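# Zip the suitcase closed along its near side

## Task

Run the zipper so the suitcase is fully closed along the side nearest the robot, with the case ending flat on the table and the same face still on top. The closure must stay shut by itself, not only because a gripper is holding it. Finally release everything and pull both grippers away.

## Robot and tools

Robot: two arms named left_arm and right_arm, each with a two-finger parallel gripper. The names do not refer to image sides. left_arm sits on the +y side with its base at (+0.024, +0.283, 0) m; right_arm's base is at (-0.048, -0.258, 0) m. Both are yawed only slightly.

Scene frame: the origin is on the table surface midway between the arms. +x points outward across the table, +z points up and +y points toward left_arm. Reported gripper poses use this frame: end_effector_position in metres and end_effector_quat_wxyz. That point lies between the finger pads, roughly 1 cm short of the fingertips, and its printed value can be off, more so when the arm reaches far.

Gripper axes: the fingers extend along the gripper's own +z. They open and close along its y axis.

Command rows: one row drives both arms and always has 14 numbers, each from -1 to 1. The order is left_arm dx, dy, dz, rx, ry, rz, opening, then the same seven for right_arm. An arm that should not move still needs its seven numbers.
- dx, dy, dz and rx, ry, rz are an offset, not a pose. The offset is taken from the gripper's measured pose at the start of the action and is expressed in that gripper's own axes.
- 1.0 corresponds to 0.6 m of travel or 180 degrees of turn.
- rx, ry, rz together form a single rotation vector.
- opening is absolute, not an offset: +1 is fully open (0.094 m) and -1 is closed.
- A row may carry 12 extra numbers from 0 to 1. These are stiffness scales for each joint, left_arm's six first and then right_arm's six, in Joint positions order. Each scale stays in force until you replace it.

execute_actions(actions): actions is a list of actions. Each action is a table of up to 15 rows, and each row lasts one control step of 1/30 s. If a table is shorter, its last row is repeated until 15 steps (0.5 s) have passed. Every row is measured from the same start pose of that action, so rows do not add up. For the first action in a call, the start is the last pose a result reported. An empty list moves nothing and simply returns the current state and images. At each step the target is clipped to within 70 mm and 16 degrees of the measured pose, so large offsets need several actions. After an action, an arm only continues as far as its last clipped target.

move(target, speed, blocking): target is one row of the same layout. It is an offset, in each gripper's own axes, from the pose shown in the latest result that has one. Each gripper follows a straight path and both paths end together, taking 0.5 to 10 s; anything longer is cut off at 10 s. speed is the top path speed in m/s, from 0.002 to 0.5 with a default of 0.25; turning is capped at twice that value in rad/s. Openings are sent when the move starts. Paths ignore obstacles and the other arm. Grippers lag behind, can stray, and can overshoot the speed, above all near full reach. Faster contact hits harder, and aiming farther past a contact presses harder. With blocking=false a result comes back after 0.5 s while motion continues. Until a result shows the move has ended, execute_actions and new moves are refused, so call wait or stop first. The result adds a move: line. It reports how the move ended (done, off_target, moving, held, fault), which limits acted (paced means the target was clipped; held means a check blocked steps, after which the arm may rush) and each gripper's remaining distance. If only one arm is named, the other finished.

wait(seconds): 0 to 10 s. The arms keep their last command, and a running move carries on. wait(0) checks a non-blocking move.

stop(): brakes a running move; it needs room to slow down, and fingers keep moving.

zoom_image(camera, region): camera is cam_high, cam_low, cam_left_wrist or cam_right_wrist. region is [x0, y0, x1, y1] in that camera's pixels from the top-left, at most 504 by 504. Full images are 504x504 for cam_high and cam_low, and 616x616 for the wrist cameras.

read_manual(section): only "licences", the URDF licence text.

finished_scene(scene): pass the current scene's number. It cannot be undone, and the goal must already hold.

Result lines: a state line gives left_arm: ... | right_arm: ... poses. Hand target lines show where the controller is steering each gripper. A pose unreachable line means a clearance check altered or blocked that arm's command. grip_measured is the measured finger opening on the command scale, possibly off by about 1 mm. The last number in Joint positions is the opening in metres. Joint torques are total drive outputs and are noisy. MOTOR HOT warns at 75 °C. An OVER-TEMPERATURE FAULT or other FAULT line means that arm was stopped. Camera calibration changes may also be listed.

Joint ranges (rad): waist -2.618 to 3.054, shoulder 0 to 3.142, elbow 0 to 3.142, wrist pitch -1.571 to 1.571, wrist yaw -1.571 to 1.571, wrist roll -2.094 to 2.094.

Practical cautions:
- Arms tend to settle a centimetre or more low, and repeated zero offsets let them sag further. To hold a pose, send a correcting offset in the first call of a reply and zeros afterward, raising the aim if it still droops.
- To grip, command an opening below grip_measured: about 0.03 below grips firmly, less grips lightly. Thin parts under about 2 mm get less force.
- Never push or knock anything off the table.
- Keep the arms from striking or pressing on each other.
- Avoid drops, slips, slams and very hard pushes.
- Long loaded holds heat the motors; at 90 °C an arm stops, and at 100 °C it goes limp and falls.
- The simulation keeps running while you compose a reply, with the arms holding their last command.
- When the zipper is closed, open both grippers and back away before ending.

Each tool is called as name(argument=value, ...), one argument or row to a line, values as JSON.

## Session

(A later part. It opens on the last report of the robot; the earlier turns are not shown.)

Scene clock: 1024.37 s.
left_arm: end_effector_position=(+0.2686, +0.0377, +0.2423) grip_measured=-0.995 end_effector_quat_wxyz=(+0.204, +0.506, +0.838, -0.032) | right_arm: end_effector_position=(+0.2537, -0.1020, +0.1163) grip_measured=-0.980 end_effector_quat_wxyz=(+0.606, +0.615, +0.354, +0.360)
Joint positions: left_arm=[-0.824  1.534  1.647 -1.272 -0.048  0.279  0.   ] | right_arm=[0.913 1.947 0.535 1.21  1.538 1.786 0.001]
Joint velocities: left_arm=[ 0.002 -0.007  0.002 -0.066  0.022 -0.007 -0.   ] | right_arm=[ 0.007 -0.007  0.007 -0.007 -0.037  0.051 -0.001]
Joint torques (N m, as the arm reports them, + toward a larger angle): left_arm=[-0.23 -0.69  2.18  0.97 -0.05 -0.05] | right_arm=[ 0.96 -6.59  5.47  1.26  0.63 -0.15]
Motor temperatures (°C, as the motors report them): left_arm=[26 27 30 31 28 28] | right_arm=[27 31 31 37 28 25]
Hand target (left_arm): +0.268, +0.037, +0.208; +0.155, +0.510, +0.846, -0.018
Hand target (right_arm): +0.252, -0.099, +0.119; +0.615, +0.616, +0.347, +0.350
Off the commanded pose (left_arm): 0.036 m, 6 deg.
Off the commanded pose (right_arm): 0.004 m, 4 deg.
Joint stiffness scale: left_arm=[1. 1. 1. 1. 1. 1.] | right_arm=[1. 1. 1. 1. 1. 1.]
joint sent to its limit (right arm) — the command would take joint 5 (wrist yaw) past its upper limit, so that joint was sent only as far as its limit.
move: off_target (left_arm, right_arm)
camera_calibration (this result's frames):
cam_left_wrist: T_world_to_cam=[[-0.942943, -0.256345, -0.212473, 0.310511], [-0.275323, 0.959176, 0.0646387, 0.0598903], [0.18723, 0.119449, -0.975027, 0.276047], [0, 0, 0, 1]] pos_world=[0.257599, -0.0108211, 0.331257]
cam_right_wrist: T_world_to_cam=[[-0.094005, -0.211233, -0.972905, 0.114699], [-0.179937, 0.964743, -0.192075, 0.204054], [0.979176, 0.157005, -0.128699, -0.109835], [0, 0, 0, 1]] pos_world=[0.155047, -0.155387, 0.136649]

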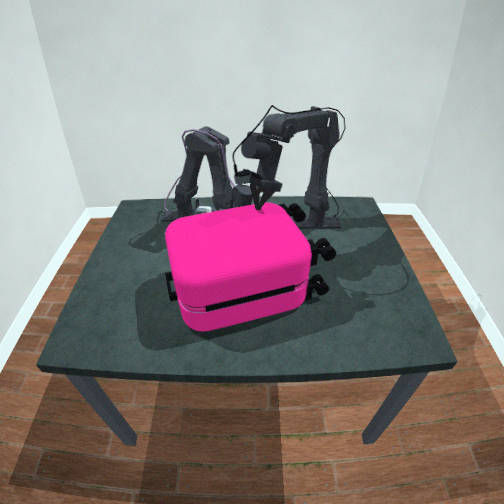

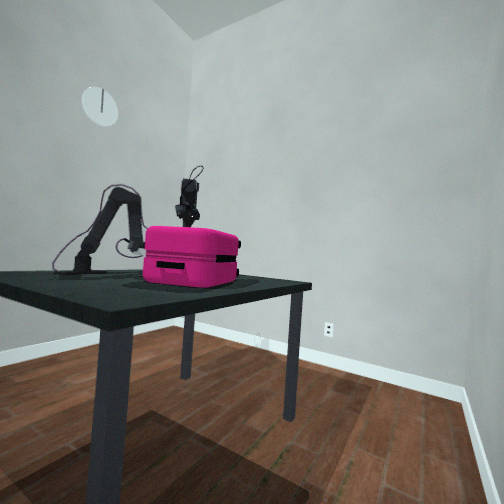

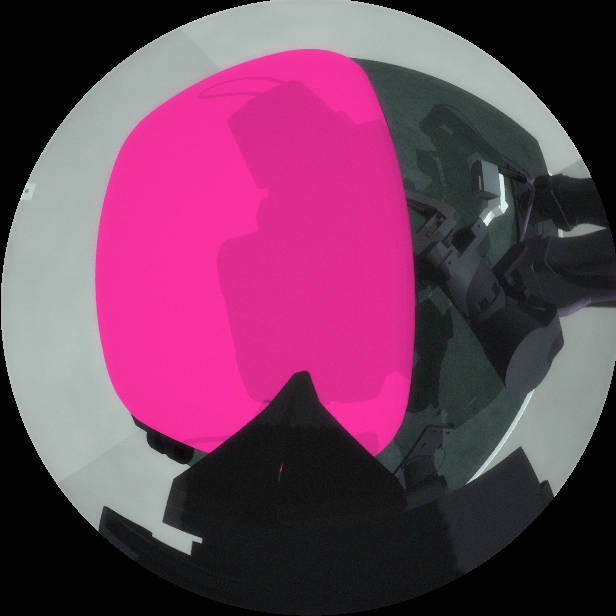

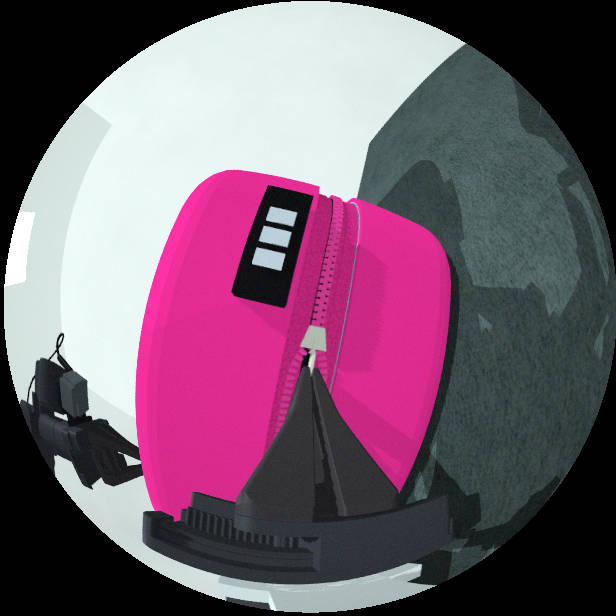

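execute_actions(
  actions=[
    [[0.02,-0.0105,0.06,0.0095,0.033,0,-1, 0.002,0.004,-0.002,0,0,0,-1],[0.022,-0.011,0.064,0.01,0.035,0,-1, 0.002,0.004,-0.002,0,0,0,-1],[0.024,-0.012,0.068,0.0105,0.037,0,-1, 0.002,0.004,-0.002,0,0,0,-1],[0.026,-0.0125,0.073,0.0113,0.039,0,-1, 0.002,0.004,-0.002,0,0,0,-1],[0.028,-0.013,0.077,0.012,0.041,0,-1, 0.002,0.004,-0.002,0,0,0,-1],[0.03,-0.014,0.081,0.0126,0.043,0,-1, 0.002,0.004,-0.002,0,0,0,-1],[0.031,-0.0145,0.085,0.0132,0.045,0,-1, 0.002,0.004,-0.002,0,0,0,-1],[0.032,-0.015,0.088,0.0137,0.047,0,-1, 0.002,0.004,-0.002,0,0,0,-1],[0.033,-0.015,0.09,0.014,0.048,0,-1, 0.002,0.004,-0.002,0,0,0,-1],[0.034,-0.0155,0.092,0.0144,0.049,0,-1, 0.002,0.004,-0.002,0,0,0,-1]],
    [[0.034,-0.0155,0.092,0.0144,0.049,0,-1, 0.008,0.004,-0.002,0,0.001,0,-1],[0.034,-0.0155,0.092,0.0144,0.049,0,-1, 0.014,0.005,-0.004,0,0.002,0,-1],[0.034,-0.0155,0.092,0.0144,0.049,0,-1, 0.02,0.006,-0.006,0,0.004,0,-1],[0.034,-0.0155,0.092,0.0144,0.049,0,-1, 0.025,0.007,-0.009,0,0.006,0,-1],[0.034,-0.0155,0.092,0.0144,0.049,0,-1, 0.03,0.0075,-0.012,0,0.008,0,-1],[0.034,-0.0155,0.092,0.0144,0.049,0,-1, 0.034,0.008,-0.015,0,0.01,0,-1],[0.034,-0.0155,0.092,0.0144,0.049,0,-1, 0.038,0.0087,-0.018,0,0.012,0,-1],[0.034,-0.0155,0.092,0.0144,0.049,0,-1, 0.042,0.0094,-0.021,0,0.014,0,-1],[0.034,-0.0155,0.092,0.0144,0.049,0,-1, 0.045,0.01,-0.0235,0,0.016,0,-1],[0.034,-0.0155,0.092,0.0144,0.049,0,-1, 0.048,0.0105,-0.026,0,0.018,0,-1],[0.034,-0.0155,0.092,0.0144,0.049,0,-1, 0.051,0.011,-0.028,0,0.0195,0,-1],[0.034,-0.0155,0.092,0.0144,0.049,0,-1, 0.053,0.0114,-0.03,0,0.021,0,-1],[0.034,-0.0155,0.092,0.0144,0.049,0,-1, 0.055,0.0117,-0.032,0,0.022,0,-1],[0.034,-0.0155,0.092,0.0144,0.049,0,-1, 0.057,0.012,-0.0335,0,0.023,0,-1],[0.034,-0.0155,0.092,0.0144,0.049,0,-1, 0.0585,0.0123,-0.0345,0,0.024,0,-1]],
  ],
)

wait(
  seconds=0.7,
)

Scene clock: 1052.60 s.
left_arm: end_effector_position=(+0.2688, +0.0376, +0.2402) grip_measured=-0.995 end_effector_quat_wxyz=(+0.203, +0.503, +0.839, -0.032) | right_arm: end_effector_position=(+0.2526, -0.0985, +0.1166) grip_measured=-0.984 end_effector_quat_wxyz=(+0.618, +0.612, +0.353, +0.344)
Joint positions: left_arm=[-0.824  1.534  1.639 -1.266 -0.048  0.274  0.   ] | right_arm=[0.923 1.959 0.567 1.163 1.575 1.785 0.001]
Joint velocities: left_arm=[ 0.017 -0.017  0.007  0.037  0.081 -0.081  0.   ] | right_arm=[ 0.017 -0.022  0.056 -0.051  0.022  0.022  0.   ]
Joint torques (N m, as the arm reports them, + toward a larger angle): left_arm=[-0.18  1.22 -2.12  1.1  -0.04 -0.08] | right_arm=[ 5.48 -7.38  7.66  1.5  -0.36 -0.2 ]
Motor temperatures (°C, as the motors report them): left_arm=[26 27 30 31 28 28] | right_arm=[27 31 31 36 28 25]
Hand target (left_arm): +0.265, +0.040, +0.185; +0.126, +0.510, +0.851, -0.010
Hand target (right_arm): +0.251, -0.063, +0.124; +0.592, +0.601, +0.377, +0.383
Off the commanded pose (left_arm): 0.059 m, 9 deg.
Off the commanded pose (right_arm): 0.038 m, 6 deg.
Joint stiffness scale: left_arm=[1. 1. 1. 1. 1. 1.] | right_arm=[1. 1. 1. 1. 1. 1.]
camera_calibration (this result's frames):
cam_left_wrist: T_world_to_cam=[[-0.942208, -0.261043, -0.210004, 0.309582], [-0.27998, 0.957759, 0.065634, 0.0612128], [0.184, 0.120638, -0.975495, 0.274892], [0, 0, 0, 1]] pos_world=[0.258249, -0.0109754, 0.329151]
cam_right_wrist: T_world_to_cam=[[-0.107351, -0.236019, -0.965801, 0.115734], [-0.156236, 0.96335, -0.218054, 0.197388], [0.981869, 0.127485, -0.140291, -0.111505], [0, 0, 0, 1]] pos_world=[0.152746, -0.148623, 0.139174]

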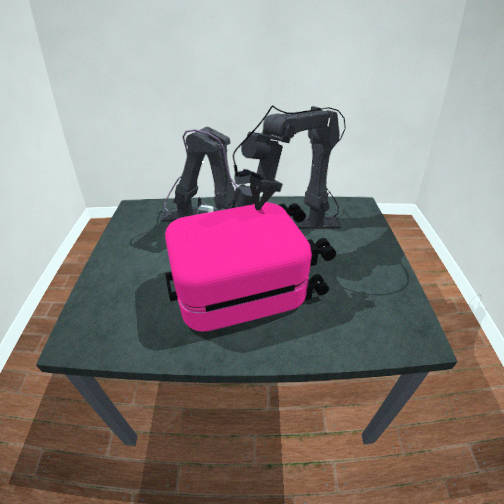

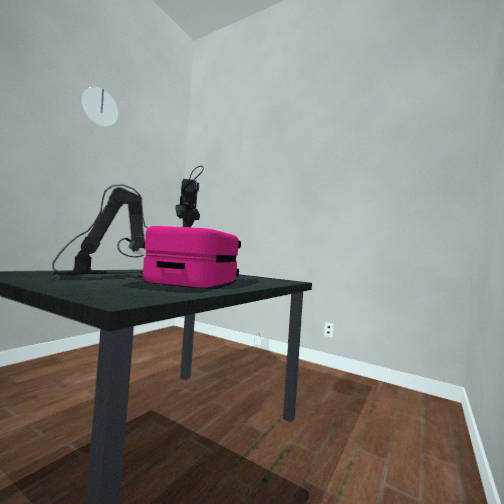

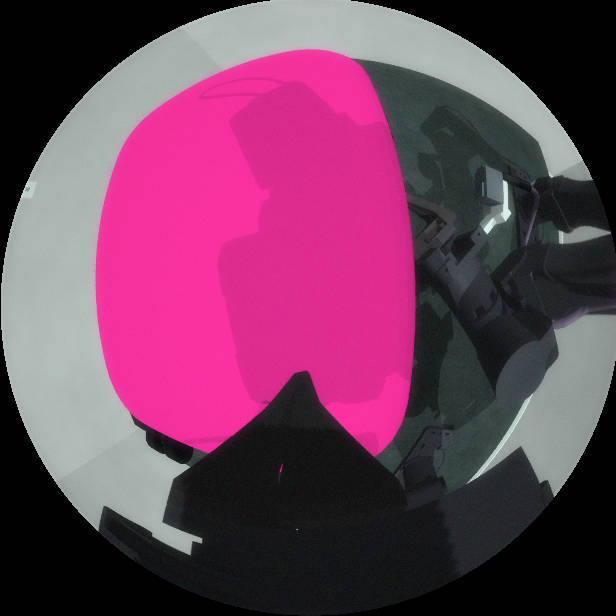

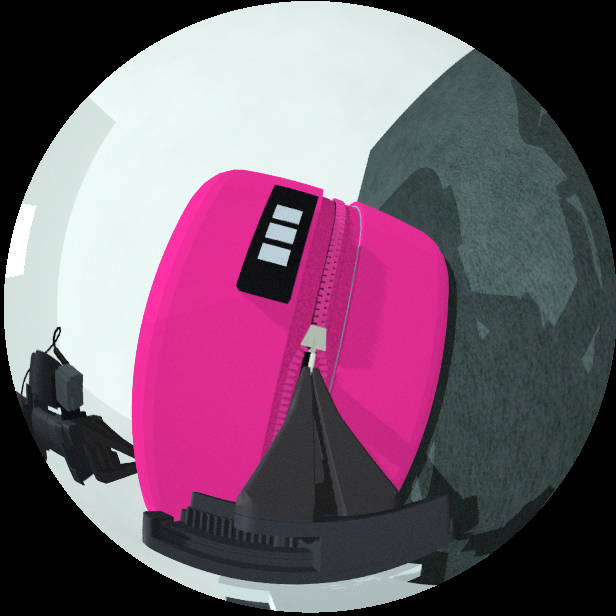

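Scene clock: 1053.30 s.
left_arm: end_effector_position=(+0.2688, +0.0376, +0.2402) grip_measured=-0.995 end_effector_quat_wxyz=(+0.203, +0.503, +0.839, -0.032) | right_arm: end_effector_position=(+0.2527, -0.0981, +0.1163) grip_measured=-0.984 end_effector_quat_wxyz=(+0.619, +0.611, +0.355, +0.342)
Joint positions: left_arm=[-0.824  1.534  1.639 -1.266 -0.048  0.274  0.   ] | right_arm=[0.923 1.959 0.568 1.156 1.575 1.785 0.001]
Joint velocities: left_arm=[-0.007 -0.012  0.007 -0.007  0.007 -0.007 -0.001] | right_arm=[-0.007  0.002 -0.002  0.051 -0.051 -0.037  0.   ]
Joint torques (N m, as the arm reports them, + toward a larger angle): left_arm=[-0.22  1.19 -2.02  1.08 -0.05 -0.08] | right_arm=[ 5.55 -7.43  7.87  1.39 -0.35 -0.17]
Motor temperatures (°C, as the motors report them): left_arm=[26 27 30 31 28 28] | right_arm=[27 31 31 36 28 25]
Hand target (left_arm): +0.265, +0.040, +0.185; +0.126, +0.510, +0.851, -0.010
Hand target (right_arm): +0.251, -0.063, +0.124; +0.592, +0.601, +0.377, +0.383
Off the commanded pose (left_arm): 0.059 m, 9 deg.
Off the commanded pose (right_arm): 0.038 m, 6 deg.
Joint stiffness scale: left_arm=[1. 1. 1. 1. 1. 1.] | right_arm=[1. 1. 1. 1. 1. 1.]
wait: 0.70 s; at rest by 0.17 s
camera_calibration (this result's frames):
cam_left_wrist: T_world_to_cam=[[-0.942137, -0.261397, -0.20988, 0.309546], [-0.280308, 0.957669, 0.0655489, 0.0613248], [0.183862, 0.120587, -0.975527, 0.274938], [0, 0, 0, 1]] pos_world=[0.258274, -0.0109686, 0.329158]
cam_right_wrist: T_world_to_cam=[[-0.110266, -0.241126, -0.964209, 0.115622], [-0.15729, 0.962133, -0.222619, 0.197701], [0.981377, 0.127113, -0.144017, -0.111129], [0, 0, 0, 1]] pos_world=[0.152905, -0.148209, 0.139491]

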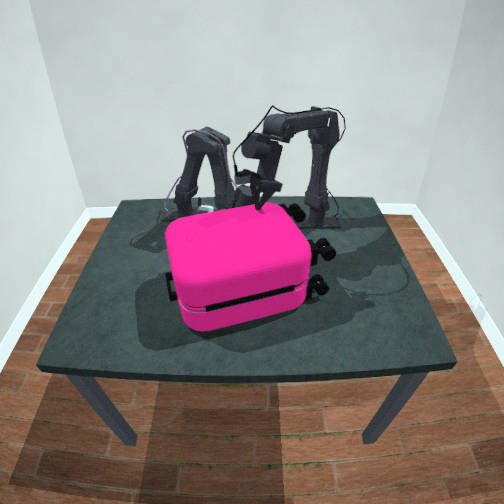

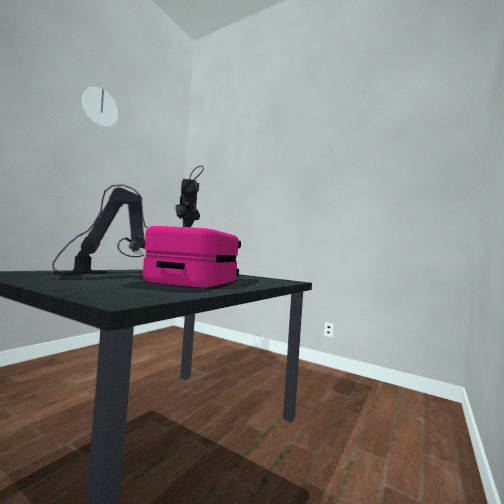

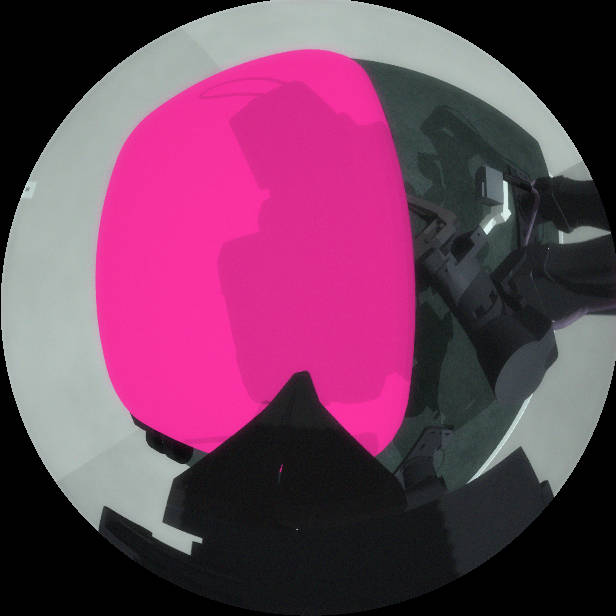

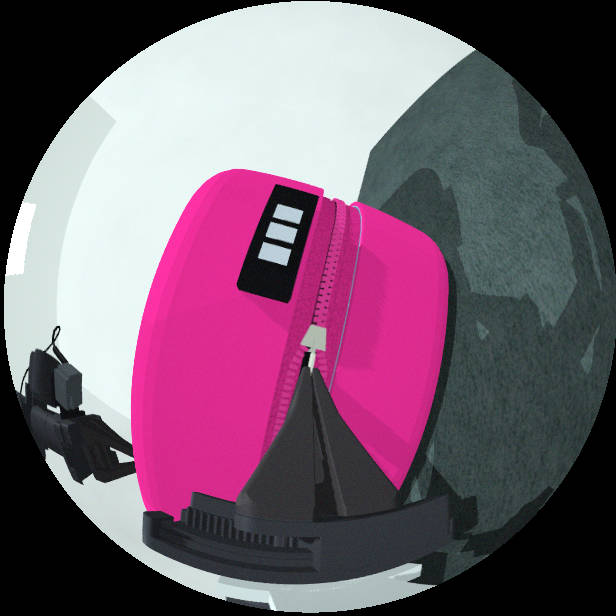

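execute_actions(
  actions=[
    [[0.034,-0.0155,0.092,0.0144,0.049,0,-1, 0.05,0.014,-0.033,0,0.028,0.007,-1],[0.034,-0.0155,0.092,0.0144,0.049,0,-1, 0.052,0.014,-0.035,0,0.028,0.007,-1],[0.034,-0.0155,0.092,0.0144,0.049,0,-1, 0.054,0.014,-0.037,0,0.029,0.007,-1],[0.034,-0.0155,0.092,0.0144,0.049,0,-1, 0.056,0.014,-0.039,0,0.029,0.007,-1],[0.034,-0.0155,0.092,0.0144,0.049,0,-1, 0.0575,0.014,-0.041,0,0.03,0.007,-1],[0.034,-0.0155,0.092,0.0144,0.049,0,-1, 0.059,0.0145,-0.043,0,0.03,0.007,-1],[0.034,-0.0155,0.092,0.0144,0.049,0,-1, 0.0605,0.0145,-0.0445,0,0.031,0.007,-1],[0.034,-0.0155,0.092,0.0144,0.049,0,-1, 0.062,0.0145,-0.046,0,0.032,0.007,-1],[0.034,-0.0155,0.092,0.0144,0.049,0,-1, 0.063,0.0145,-0.0475,0,0.032,0.007,-1],[0.034,-0.0155,0.092,0.0144,0.049,0,-1, 0.064,0.0145,-0.049,0,0.033,0.007,-1],[0.034,-0.0155,0.092,0.0144,0.049,0,-1, 0.065,0.0149,-0.05,0,0.033,0.007,-1],[0.034,-0.0155,0.092,0.0144,0.049,0,-1, 0.066,0.0149,-0.051,0,0.034,0.007,-1],[0.034,-0.0155,0.092,0.0144,0.049,0,-1, 0.067,0.0149,-0.052,0,0.034,0.007,-1],[0.034,-0.0155,0.092,0.0144,0.049,0,-1, 0.068,0.0149,-0.053,0,0.035,0.007,-1],[0.034,-0.0155,0.092,0.0144,0.049,0,-1, 0.0683,0.0149,-0.0533,0,0.035,0.007,-1]],
  ],
)

wait(
  seconds=0.7,
)

Scene clock: 1069.70 s.
left_arm: end_effector_position=(+0.2694, +0.0386, +0.2401) grip_measured=-0.995 end_effector_quat_wxyz=(+0.203, +0.502, +0.841, -0.029) | right_arm: end_effector_position=(+0.2524, -0.0946, +0.1161) grip_measured=-0.984 end_effector_quat_wxyz=(+0.622, +0.606, +0.363, +0.338)
Joint positions: left_arm=[-0.824  1.534  1.639 -1.267 -0.054  0.271  0.   ] | right_arm=[0.93  1.959 0.578 1.126 1.576 1.785 0.001]
Joint velocities: left_arm=[-0.012 -0.027 -0.002 -0.022 -0.227  0.037 -0.   ] | right_arm=[ 0.051 -0.002  0.017 -0.051 -0.022  0.007  0.   ]
Joint torques (N m, as the arm reports them, + toward a larger angle): left_arm=[-0.2   1.37 -2.12  1.24  0.3  -0.08] | right_arm=[ 8.01 -6.16  9.86  1.42  0.04 -0.1 ]
Motor temperatures (°C, as the motors report them): left_arm=[26 27 30 31 28 28] | right_arm=[27 32 32 36 27 25]
Hand target (left_arm): +0.265, +0.040, +0.184; +0.126, +0.509, +0.852, -0.011
Hand target (right_arm): +0.244, -0.049, +0.124; +0.594, +0.595, +0.383, +0.383
Off the commanded pose (left_arm): 0.060 m, 9 deg.
Off the commanded pose (right_arm): 0.049 m, 6 deg.
Joint stiffness scale: left_arm=[1. 1. 1. 1. 1. 1.] | right_arm=[1. 1. 1. 1. 1. 1.]
camera_calibration (this result's frames):
cam_left_wrist: T_world_to_cam=[[-0.940299, -0.265175, -0.213353, 0.31083], [-0.285151, 0.956033, 0.0684844, 0.0612488], [0.185812, 0.125234, -0.974572, 0.27372], [0, 0, 0, 1]] pos_world=[0.258878, -0.0104106, 0.328881]
cam_right_wrist: T_world_to_cam=[[-0.118458, -0.258672, -0.958674, 0.115949], [-0.16512, 0.957161, -0.237861, 0.197452], [0.979134, 0.13012, -0.156096, -0.109146], [0, 0, 0, 1]] pos_world=[0.153207, -0.144798, 0.141086]

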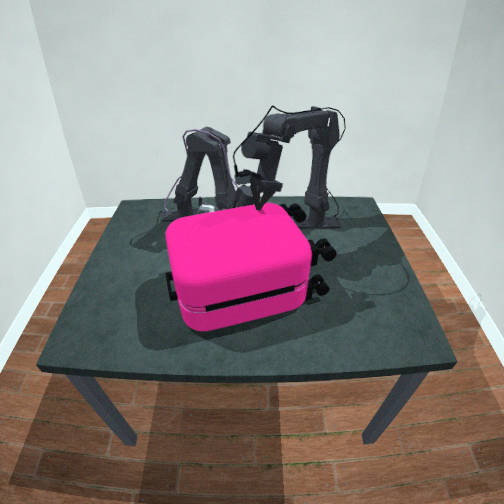

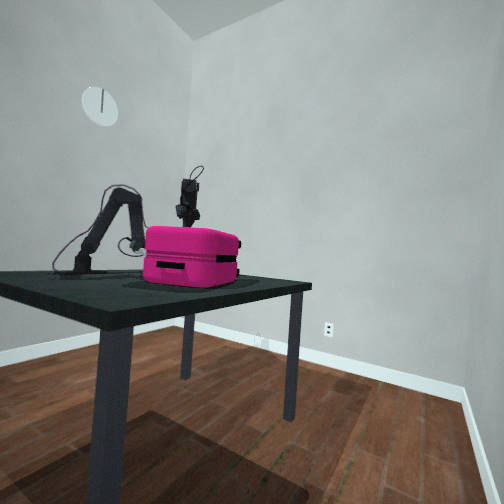

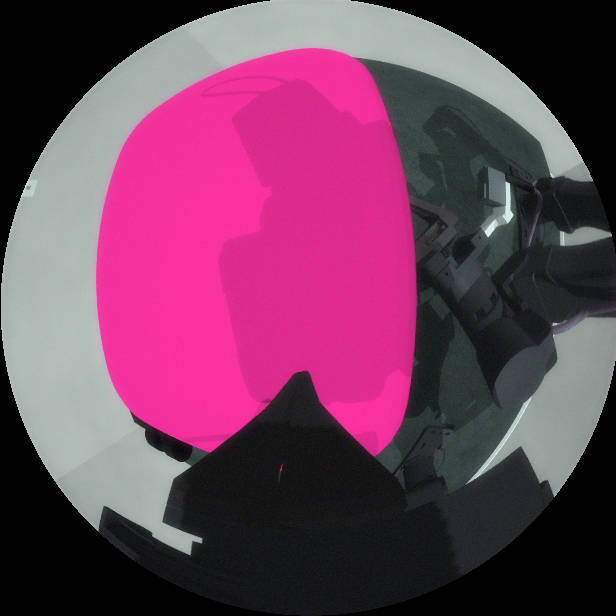

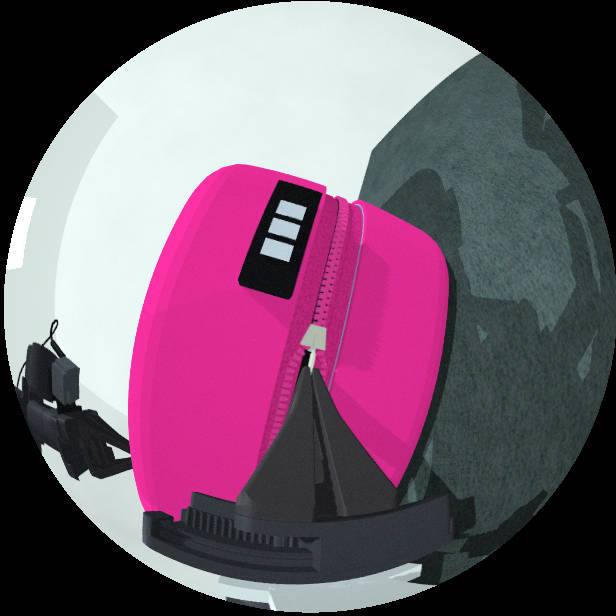

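Scene clock: 1070.40 s.
left_arm: end_effector_position=(+0.2718, +0.0438, +0.2402) grip_measured=-0.996 end_effector_quat_wxyz=(+0.204, +0.499, +0.842, -0.014) | right_arm: end_effector_position=(+0.2513, -0.0891, +0.1158) grip_measured=-0.984 end_effector_quat_wxyz=(+0.620, +0.603, +0.368, +0.341)
Joint positions: left_arm=[-0.824  1.532  1.639 -1.275 -0.085  0.271  0.   ] | right_arm=[0.943 1.964 0.587 1.119 1.576 1.785 0.001]
Joint velocities: left_arm=[-0.012  0.007  0.002  0.022  0.022  0.022  0.001] | right_arm=[-0.002 -0.007 -0.002  0.037 -0.037  0.007 -0.001]
Joint torques (N m, as the arm reports them, + toward a larger angle): left_arm=[-0.25  1.41 -2.19  1.19  0.35 -0.1 ] | right_arm=[ 7.27 -6.55  9.26  1.41  0.03 -0.13]
Motor temperatures (°C, as the motors report them): left_arm=[26 27 30 31 28 28] | right_arm=[27 32 32 36 27 25]
Hand target (left_arm): +0.265, +0.040, +0.184; +0.126, +0.509, +0.852, -0.010
Hand target (right_arm): +0.244, -0.049, +0.124; +0.594, +0.595, +0.383, +0.382
Off the commanded pose (left_arm): 0.060 m, 9 deg.
Off the commanded pose (right_arm): 0.044 m, 6 deg.
Joint stiffness scale: left_arm=[1. 1. 1. 1. 1. 1.] | right_arm=[1. 1. 1. 1. 1. 1.]
wait: 0.70 s; at rest by 0.30 s
camera_calibration (this result's frames):
cam_left_wrist: T_world_to_cam=[[-0.933485, -0.271104, -0.234751, 0.318118], [-0.29788, 0.950664, 0.0866364, 0.0562268], [0.199682, 0.150801, -0.968187, 0.266232], [0, 0, 0, 1]] pos_world=[0.260546, -0.00735762, 0.32757]
cam_right_wrist: T_world_to_cam=[[-0.116636, -0.262686, -0.957806, 0.116058], [-0.177516, 0.954372, -0.240128, 0.195113], [0.977182, 0.142018, -0.157945, -0.107035], [0, 0, 0, 1]] pos_world=[0.152765, -0.140523, 0.141108]

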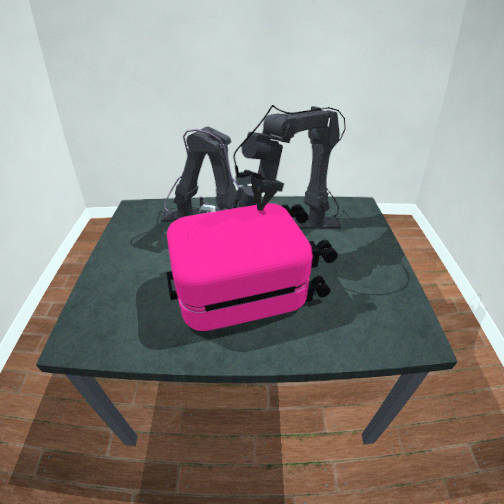

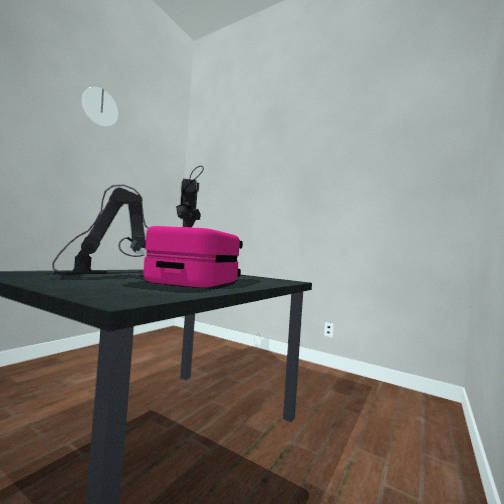

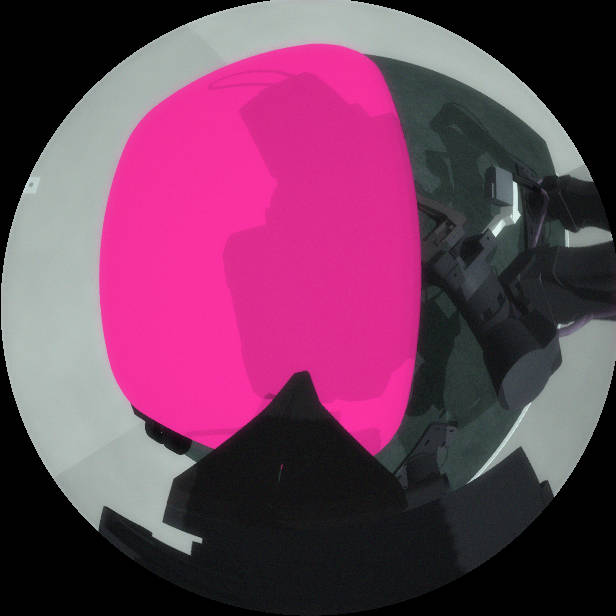

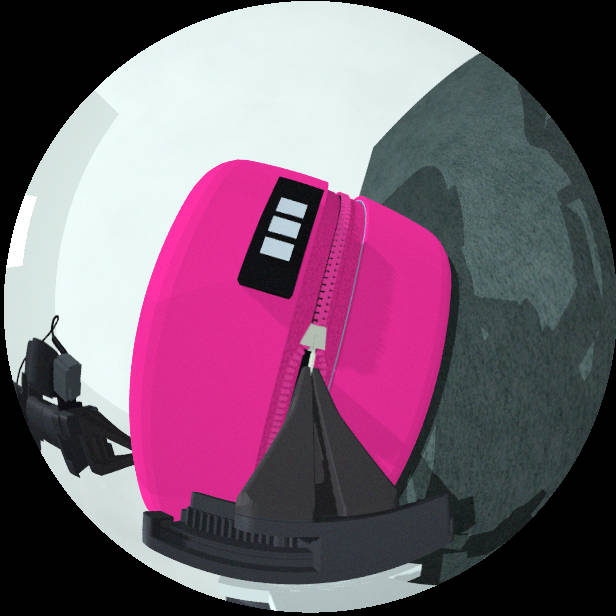

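zoom_image(
  camera="cam_right_wrist",
  region=[270, 300, 360, 390],
)

Region (270, 300, 360, 390) of cam_right_wrist's 616x616 image, scaled by 5.600, with more detail than that image has.

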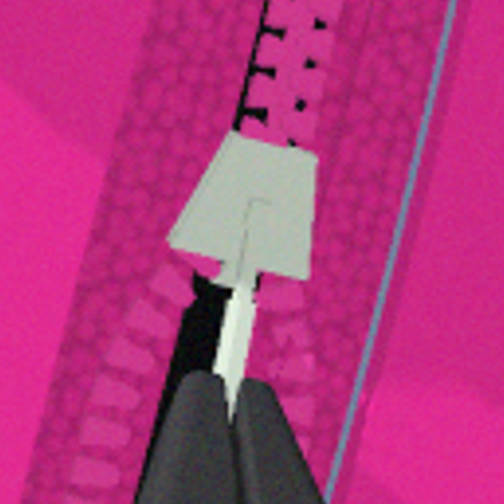

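execute_actions(
  actions=[
    [[0.03,-0.02,0.085,0.013,0.045,0,-1, 0.05,0.012,-0.04,0,0.026,0.005,-1],[0.028,-0.019,0.08,0.012,0.042,0,-1, 0.04,0.01,-0.032,0,0.02,0.005,-1],[0.026,-0.018,0.075,0.0115,0.04,0,-1, 0.03,0.008,-0.024,0,0.015,0.005,-1],[0.024,-0.017,0.07,0.011,0.038,0,-1, 0.02,0.006,-0.016,0,0.01,0.005,-1],[0.022,-0.016,0.065,0.01,0.035,0,-1, 0.01,0.004,-0.008,0,0.005,0.005,-1],[0.02,-0.015,0.06,0.0095,0.033,0,-1, 0,0.003,0,0,0,0.005,-1]],
  ],
)

zoom_image(
  camera="cam_right_wrist",
  region=[270, 300, 360, 390],
)

Scene clock: 1122.77 s.
left_arm: end_effector_position=(+0.2718, +0.0443, +0.2407) grip_measured=-0.996 end_effector_quat_wxyz=(+0.206, +0.496, +0.844, -0.011) | right_arm: end_effector_position=(+0.2518, -0.0909, +0.1153) grip_measured=-0.984 end_effector_quat_wxyz=(+0.619, +0.606, +0.364, +0.342)
Joint positions: left_arm=[-0.828  1.529  1.637 -1.274 -0.094  0.262  0.   ] | right_arm=[0.938 1.964 0.585 1.116 1.576 1.799 0.001]
Joint velocities: left_arm=[ 0.002 -0.002  0.007  0.037 -0.022 -0.022  0.   ] | right_arm=[-0.012 -0.012  0.007 -0.007 -0.037  0.022 -0.   ]
Joint torques (N m, as the arm reports them, + toward a larger angle): left_arm=[-0.34 -0.56  1.23  0.99  0.02 -0.11] | right_arm=[ 0.38 -8.03  3.54  1.36  0.17 -0.08]
Motor temperatures (°C, as the motors report them): left_arm=[26 27 30 32 28 28] | right_arm=[28 32 33 36 26 25]
Hand target (left_arm): +0.269, +0.044, +0.203; +0.152, +0.502, +0.851, +0.001
Hand target (right_arm): +0.251, -0.089, +0.118; +0.617, +0.606, +0.363, +0.346
Off the commanded pose (left_arm): 0.040 m, 6 deg.
Off the commanded pose (right_arm): 0.003 m, 0 deg.
Joint stiffness scale: left_arm=[1. 1. 1. 1. 1. 1.] | right_arm=[1. 1. 1. 1. 1. 1.]
joint sent to its limit (right arm) — the command would take joint 5 (wrist yaw) past its upper limit, so that joint was sent only as far as its limit.
camera_calibration (this result's frames):
cam_left_wrist: T_world_to_cam=[[-0.930001, -0.278386, -0.239998, 0.318938], [-0.305958, 0.948174, 0.0857651, 0.0582883], [0.203684, 0.153191, -0.966977, 0.265179], [0, 0, 0, 1]] pos_world=[0.260434, -0.00710257, 0.327967]
cam_right_wrist: T_world_to_cam=[[-0.113592, -0.254883, -0.960277, 0.115353], [-0.172115, 0.956967, -0.233645, 0.194949], [0.978506, 0.138738, -0.152573, -0.108605], [0, 0, 0, 1]] pos_world=[0.152928, -0.142091, 0.13975]

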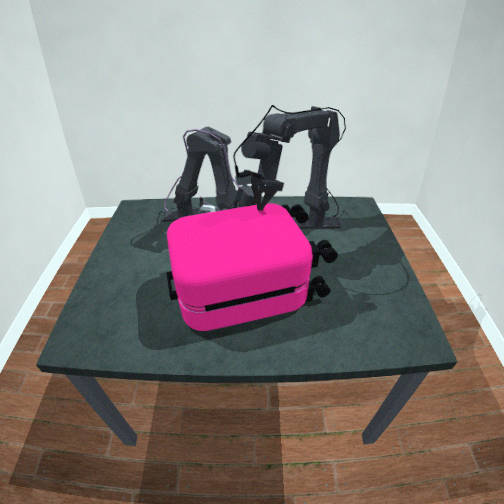

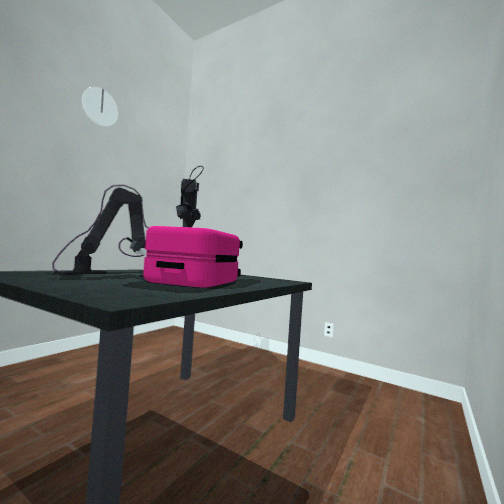

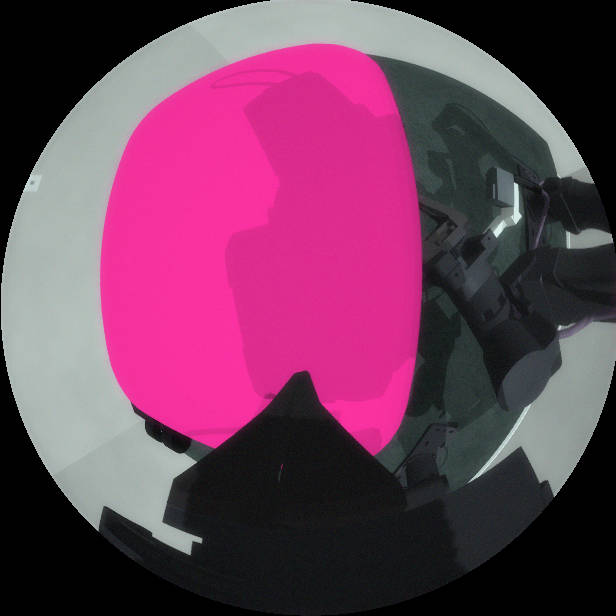

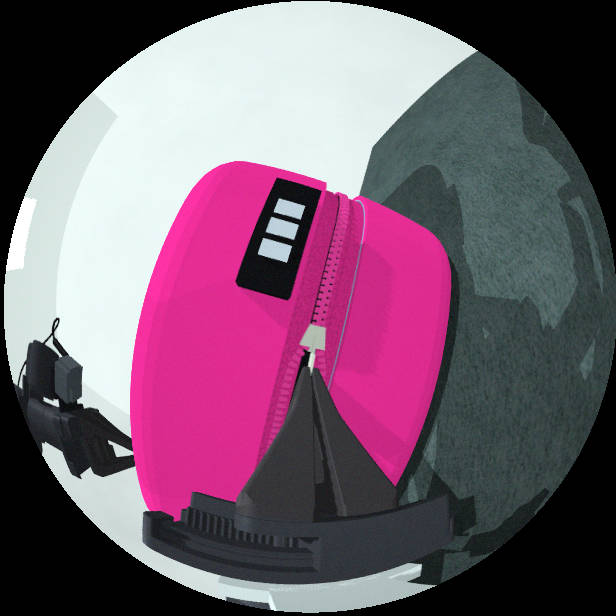

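Region (270, 300, 360, 390) of cam_right_wrist's 616x616 image, scaled by 5.600, with more detail than that image has.

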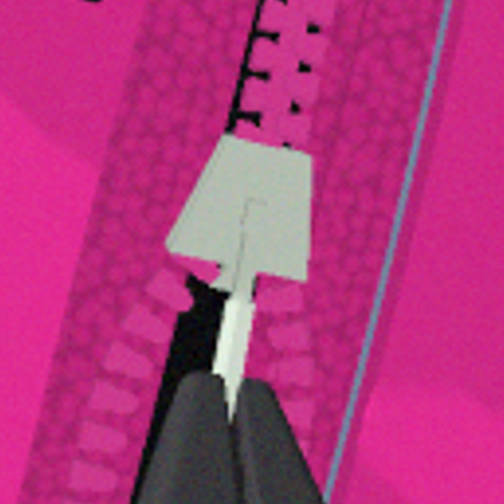

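execute_actions(
  actions=[],
)

Scene clock: 1139.97 s.
left_arm: end_effector_position=(+0.2718, +0.0443, +0.2407) grip_measured=-0.996 end_effector_quat_wxyz=(+0.206, +0.496, +0.844, -0.011) | right_arm: end_effector_position=(+0.2518, -0.0909, +0.1153) grip_measured=-0.984 end_effector_quat_wxyz=(+0.619, +0.606, +0.363, +0.343)
Joint positions: left_arm=[-0.828  1.529  1.637 -1.274 -0.094  0.262  0.   ] | right_arm=[0.938 1.964 0.585 1.116 1.576 1.8   0.001]
Joint velocities: left_arm=[ 0.007 -0.017 -0.002 -0.007  0.066  0.037  0.002] | right_arm=[ 0.007  0.012  0.007 -0.066  0.007 -0.051  0.   ]
Joint torques (N m, as the arm reports them, + toward a larger angle): left_arm=[-0.24 -0.6   1.27  1.    0.03 -0.08] | right_arm=[ 0.43 -7.96  3.48  1.36  0.19 -0.06]
Motor temperatures (°C, as the motors report them): left_arm=[26 27 30 31 28 28] | right_arm=[27 32 32 36 26 25]
Hand target (left_arm): +0.269, +0.044, +0.203; +0.152, +0.502, +0.851, +0.001
Hand target (right_arm): +0.251, -0.089, +0.118; +0.617, +0.606, +0.363, +0.346
Off the commanded pose (left_arm): 0.040 m, 6 deg.
Off the commanded pose (right_arm): 0.003 m, 0 deg.
Joint stiffness scale: left_arm=[1. 1. 1. 1. 1. 1.] | right_arm=[1. 1. 1. 1. 1. 1.]
camera_calibration (this result's frames):
cam_left_wrist: T_world_to_cam=[[-0.930001, -0.278386, -0.239998, 0.318938], [-0.305958, 0.948174, 0.0857651, 0.0582883], [0.203684, 0.153191, -0.966977, 0.265179], [0, 0, 0, 1]] pos_world=[0.260434, -0.00710257, 0.327967]
cam_right_wrist: T_world_to_cam=[[-0.112857, -0.253616, -0.960699, 0.115332], [-0.171938, 0.957275, -0.232514, 0.194802], [0.978622, 0.13894, -0.151641, -0.108723], [0, 0, 0, 1]] pos_world=[0.152909, -0.142123, 0.139606]

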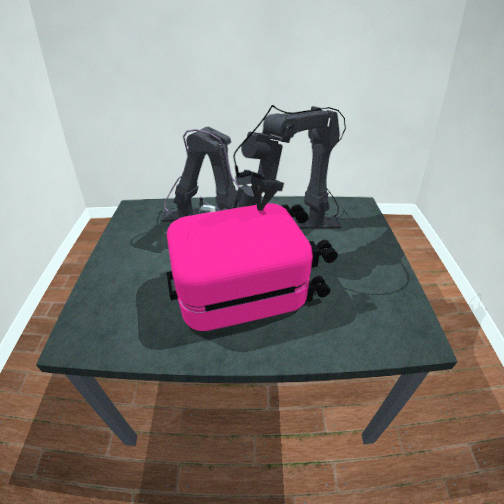

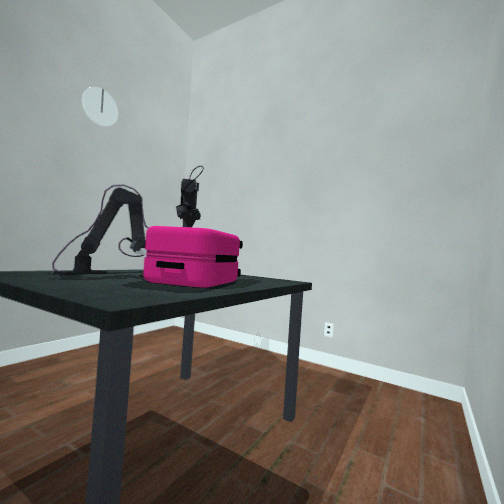

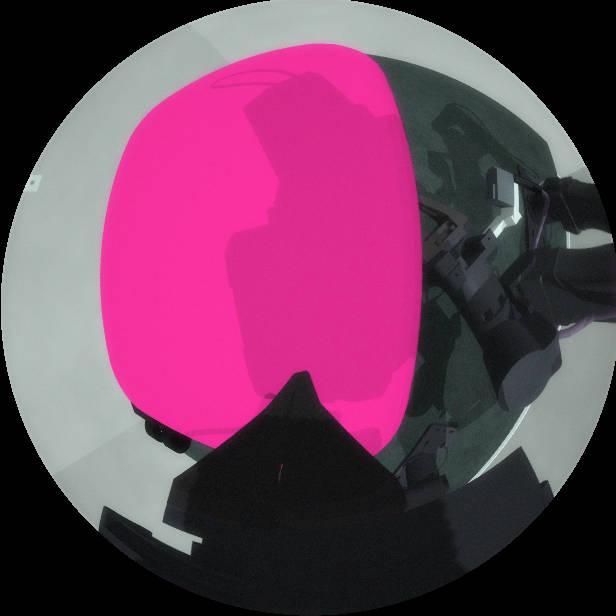

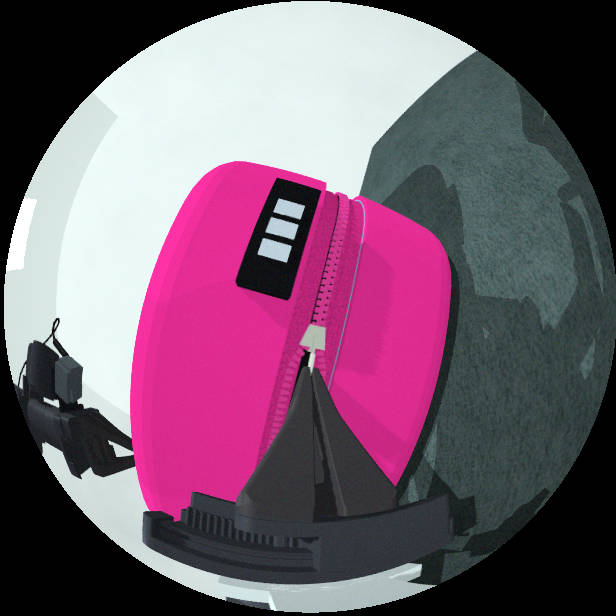

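zoom_image(
  camera="cam_right_wrist",
  region=[240, 270, 400, 430],
)

Region (240, 270, 400, 430) of cam_right_wrist's 616x616 image, scaled by 3.150, with more detail than that image has.

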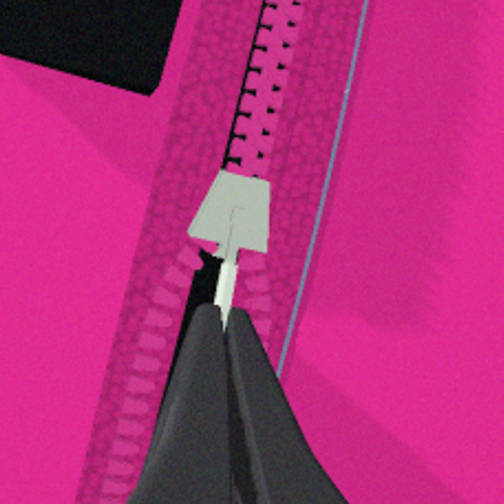

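execute_actions(
  actions=[
    [[0.02,-0.012,0.058,0.0095,0.033,0,-1,-0.006,0.005,0.006,0,0,0,-1],[0.02,-0.012,0.058,0.0095,0.033,0,-1,-0.009,0.005,0.009,0,0,0,-1],[0.02,-0.012,0.058,0.0095,0.033,0,-1,-0.012,0.005,0.012,0,0,0,-1],[0.02,-0.012,0.058,0.0095,0.033,0,-1,-0.015,0.005,0.014,0,0,0,-1],[0.02,-0.012,0.058,0.0095,0.033,0,-1,-0.018,0.005,0.017,0,0,0,-1],[0.02,-0.012,0.058,0.0095,0.033,0,-1,-0.021,0.005,0.02,0,0,0,-1],[0.02,-0.012,0.058,0.0095,0.033,0,-1,-0.024,0.005,0.023,0,0,0,-1]],
  ],
)

zoom_image(
  camera="cam_right_wrist",
  region=[240, 170, 400, 430],
)

Scene clock: 1181.40 s.
left_arm: end_effector_position=(+0.2718, +0.0443, +0.2407) grip_measured=-0.996 end_effector_quat_wxyz=(+0.206, +0.494, +0.845, -0.011) | right_arm: end_effector_position=(+0.2524, -0.0939, +0.1149) grip_measured=-0.985 end_effector_quat_wxyz=(+0.609, +0.603, +0.377, +0.353)
Joint positions: left_arm=[-0.828  1.529  1.637 -1.274 -0.094  0.258  0.   ] | right_arm=[0.931 1.94  0.545 1.148 1.528 1.784 0.001]
Joint velocities: left_arm=[-0.002  0.002 -0.012 -0.022  0.007 -0.022 -0.001] | right_arm=[-0.007 -0.007 -0.042  0.066 -0.022 -0.081 -0.001]
Joint torques (N m, as the arm reports them, + toward a larger angle): left_arm=[-0.13 -0.7   1.86  0.97 -0.05 -0.12] | right_arm=[-3.46 -8.86  1.61  1.43  0.25 -0.15]
Motor temperatures (°C, as the motors report them): left_arm=[26 27 30 31 28 28] | right_arm=[27 33 31 35 26 25]
Hand target (left_arm): +0.270, +0.045, +0.204; +0.155, +0.499, +0.853, +0.003
Hand target (right_arm): +0.256, -0.110, +0.119; +0.616, +0.610, +0.364, +0.340
Off the commanded pose (left_arm): 0.038 m, 6 deg.
Off the commanded pose (right_arm): 0.017 m, 2 deg.
Joint stiffness scale: left_arm=[1. 1. 1. 1. 1. 1.] | right_arm=[1. 1. 1. 1. 1. 1.]
camera_calibration (this result's frames):
cam_left_wrist: T_world_to_cam=[[-0.929045, -0.282375, -0.239039, 0.318683], [-0.309682, 0.947046, 0.0848641, 0.0595358], [0.202417, 0.152868, -0.967294, 0.265602], [0, 0, 0, 1]] pos_world=[0.260746, -0.00699701, 0.328041]
cam_right_wrist: T_world_to_cam=[[-0.112784, -0.252356, -0.961039, 0.114465], [-0.211452, 0.951151, -0.224944, 0.20615], [0.970859, 0.177843, -0.160636, -0.102292], [0, 0, 0, 1]] pos_world=[0.155812, -0.149002, 0.139946]

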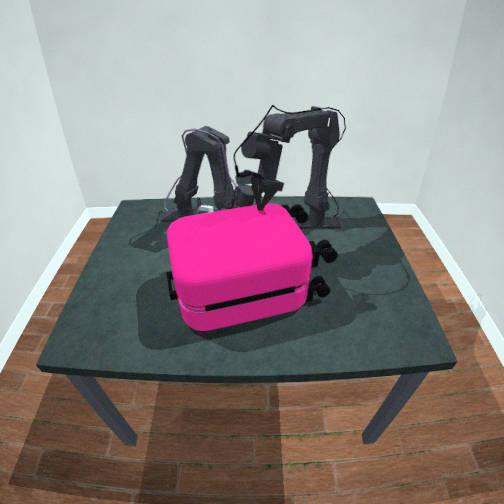

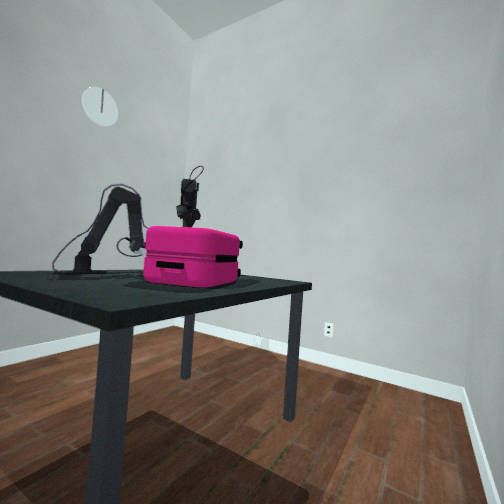

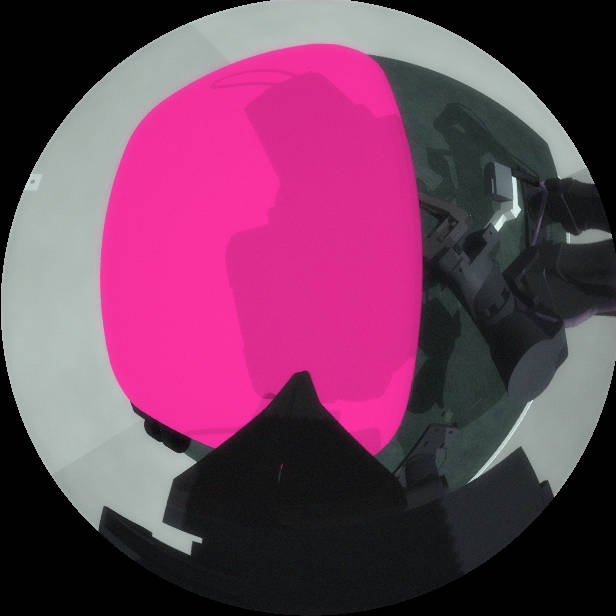

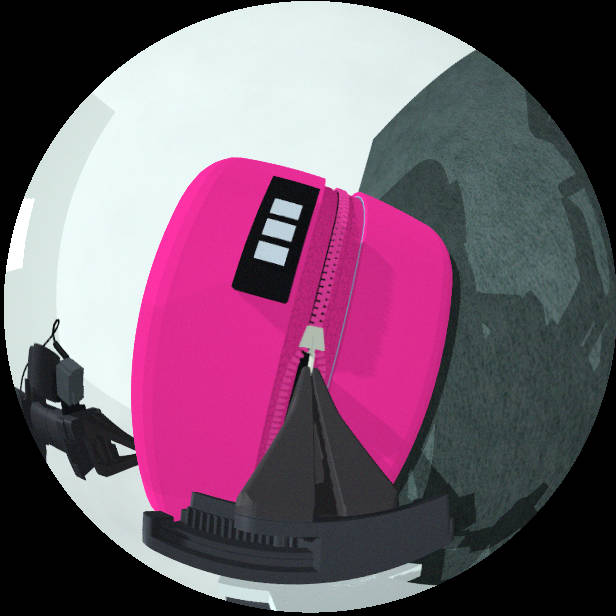

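Region (240, 170, 400, 430) of cam_right_wrist's 616x616 image, scaled by 1.938, with more detail than that image has; it fills the left 310 columns of this view, and the rest is white.

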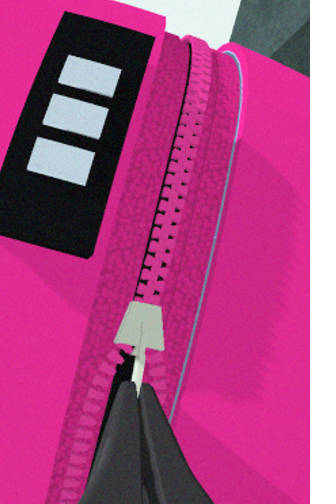

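zoom_image(
  camera="cam_left_wrist",
  region=[380, 150, 520, 290],
)

Region (380, 150, 520, 290) of cam_left_wrist's 616x616 image, scaled by 3.600, with more detail than that image has.

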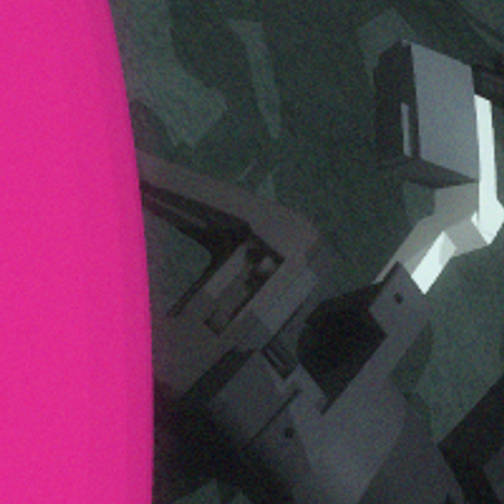

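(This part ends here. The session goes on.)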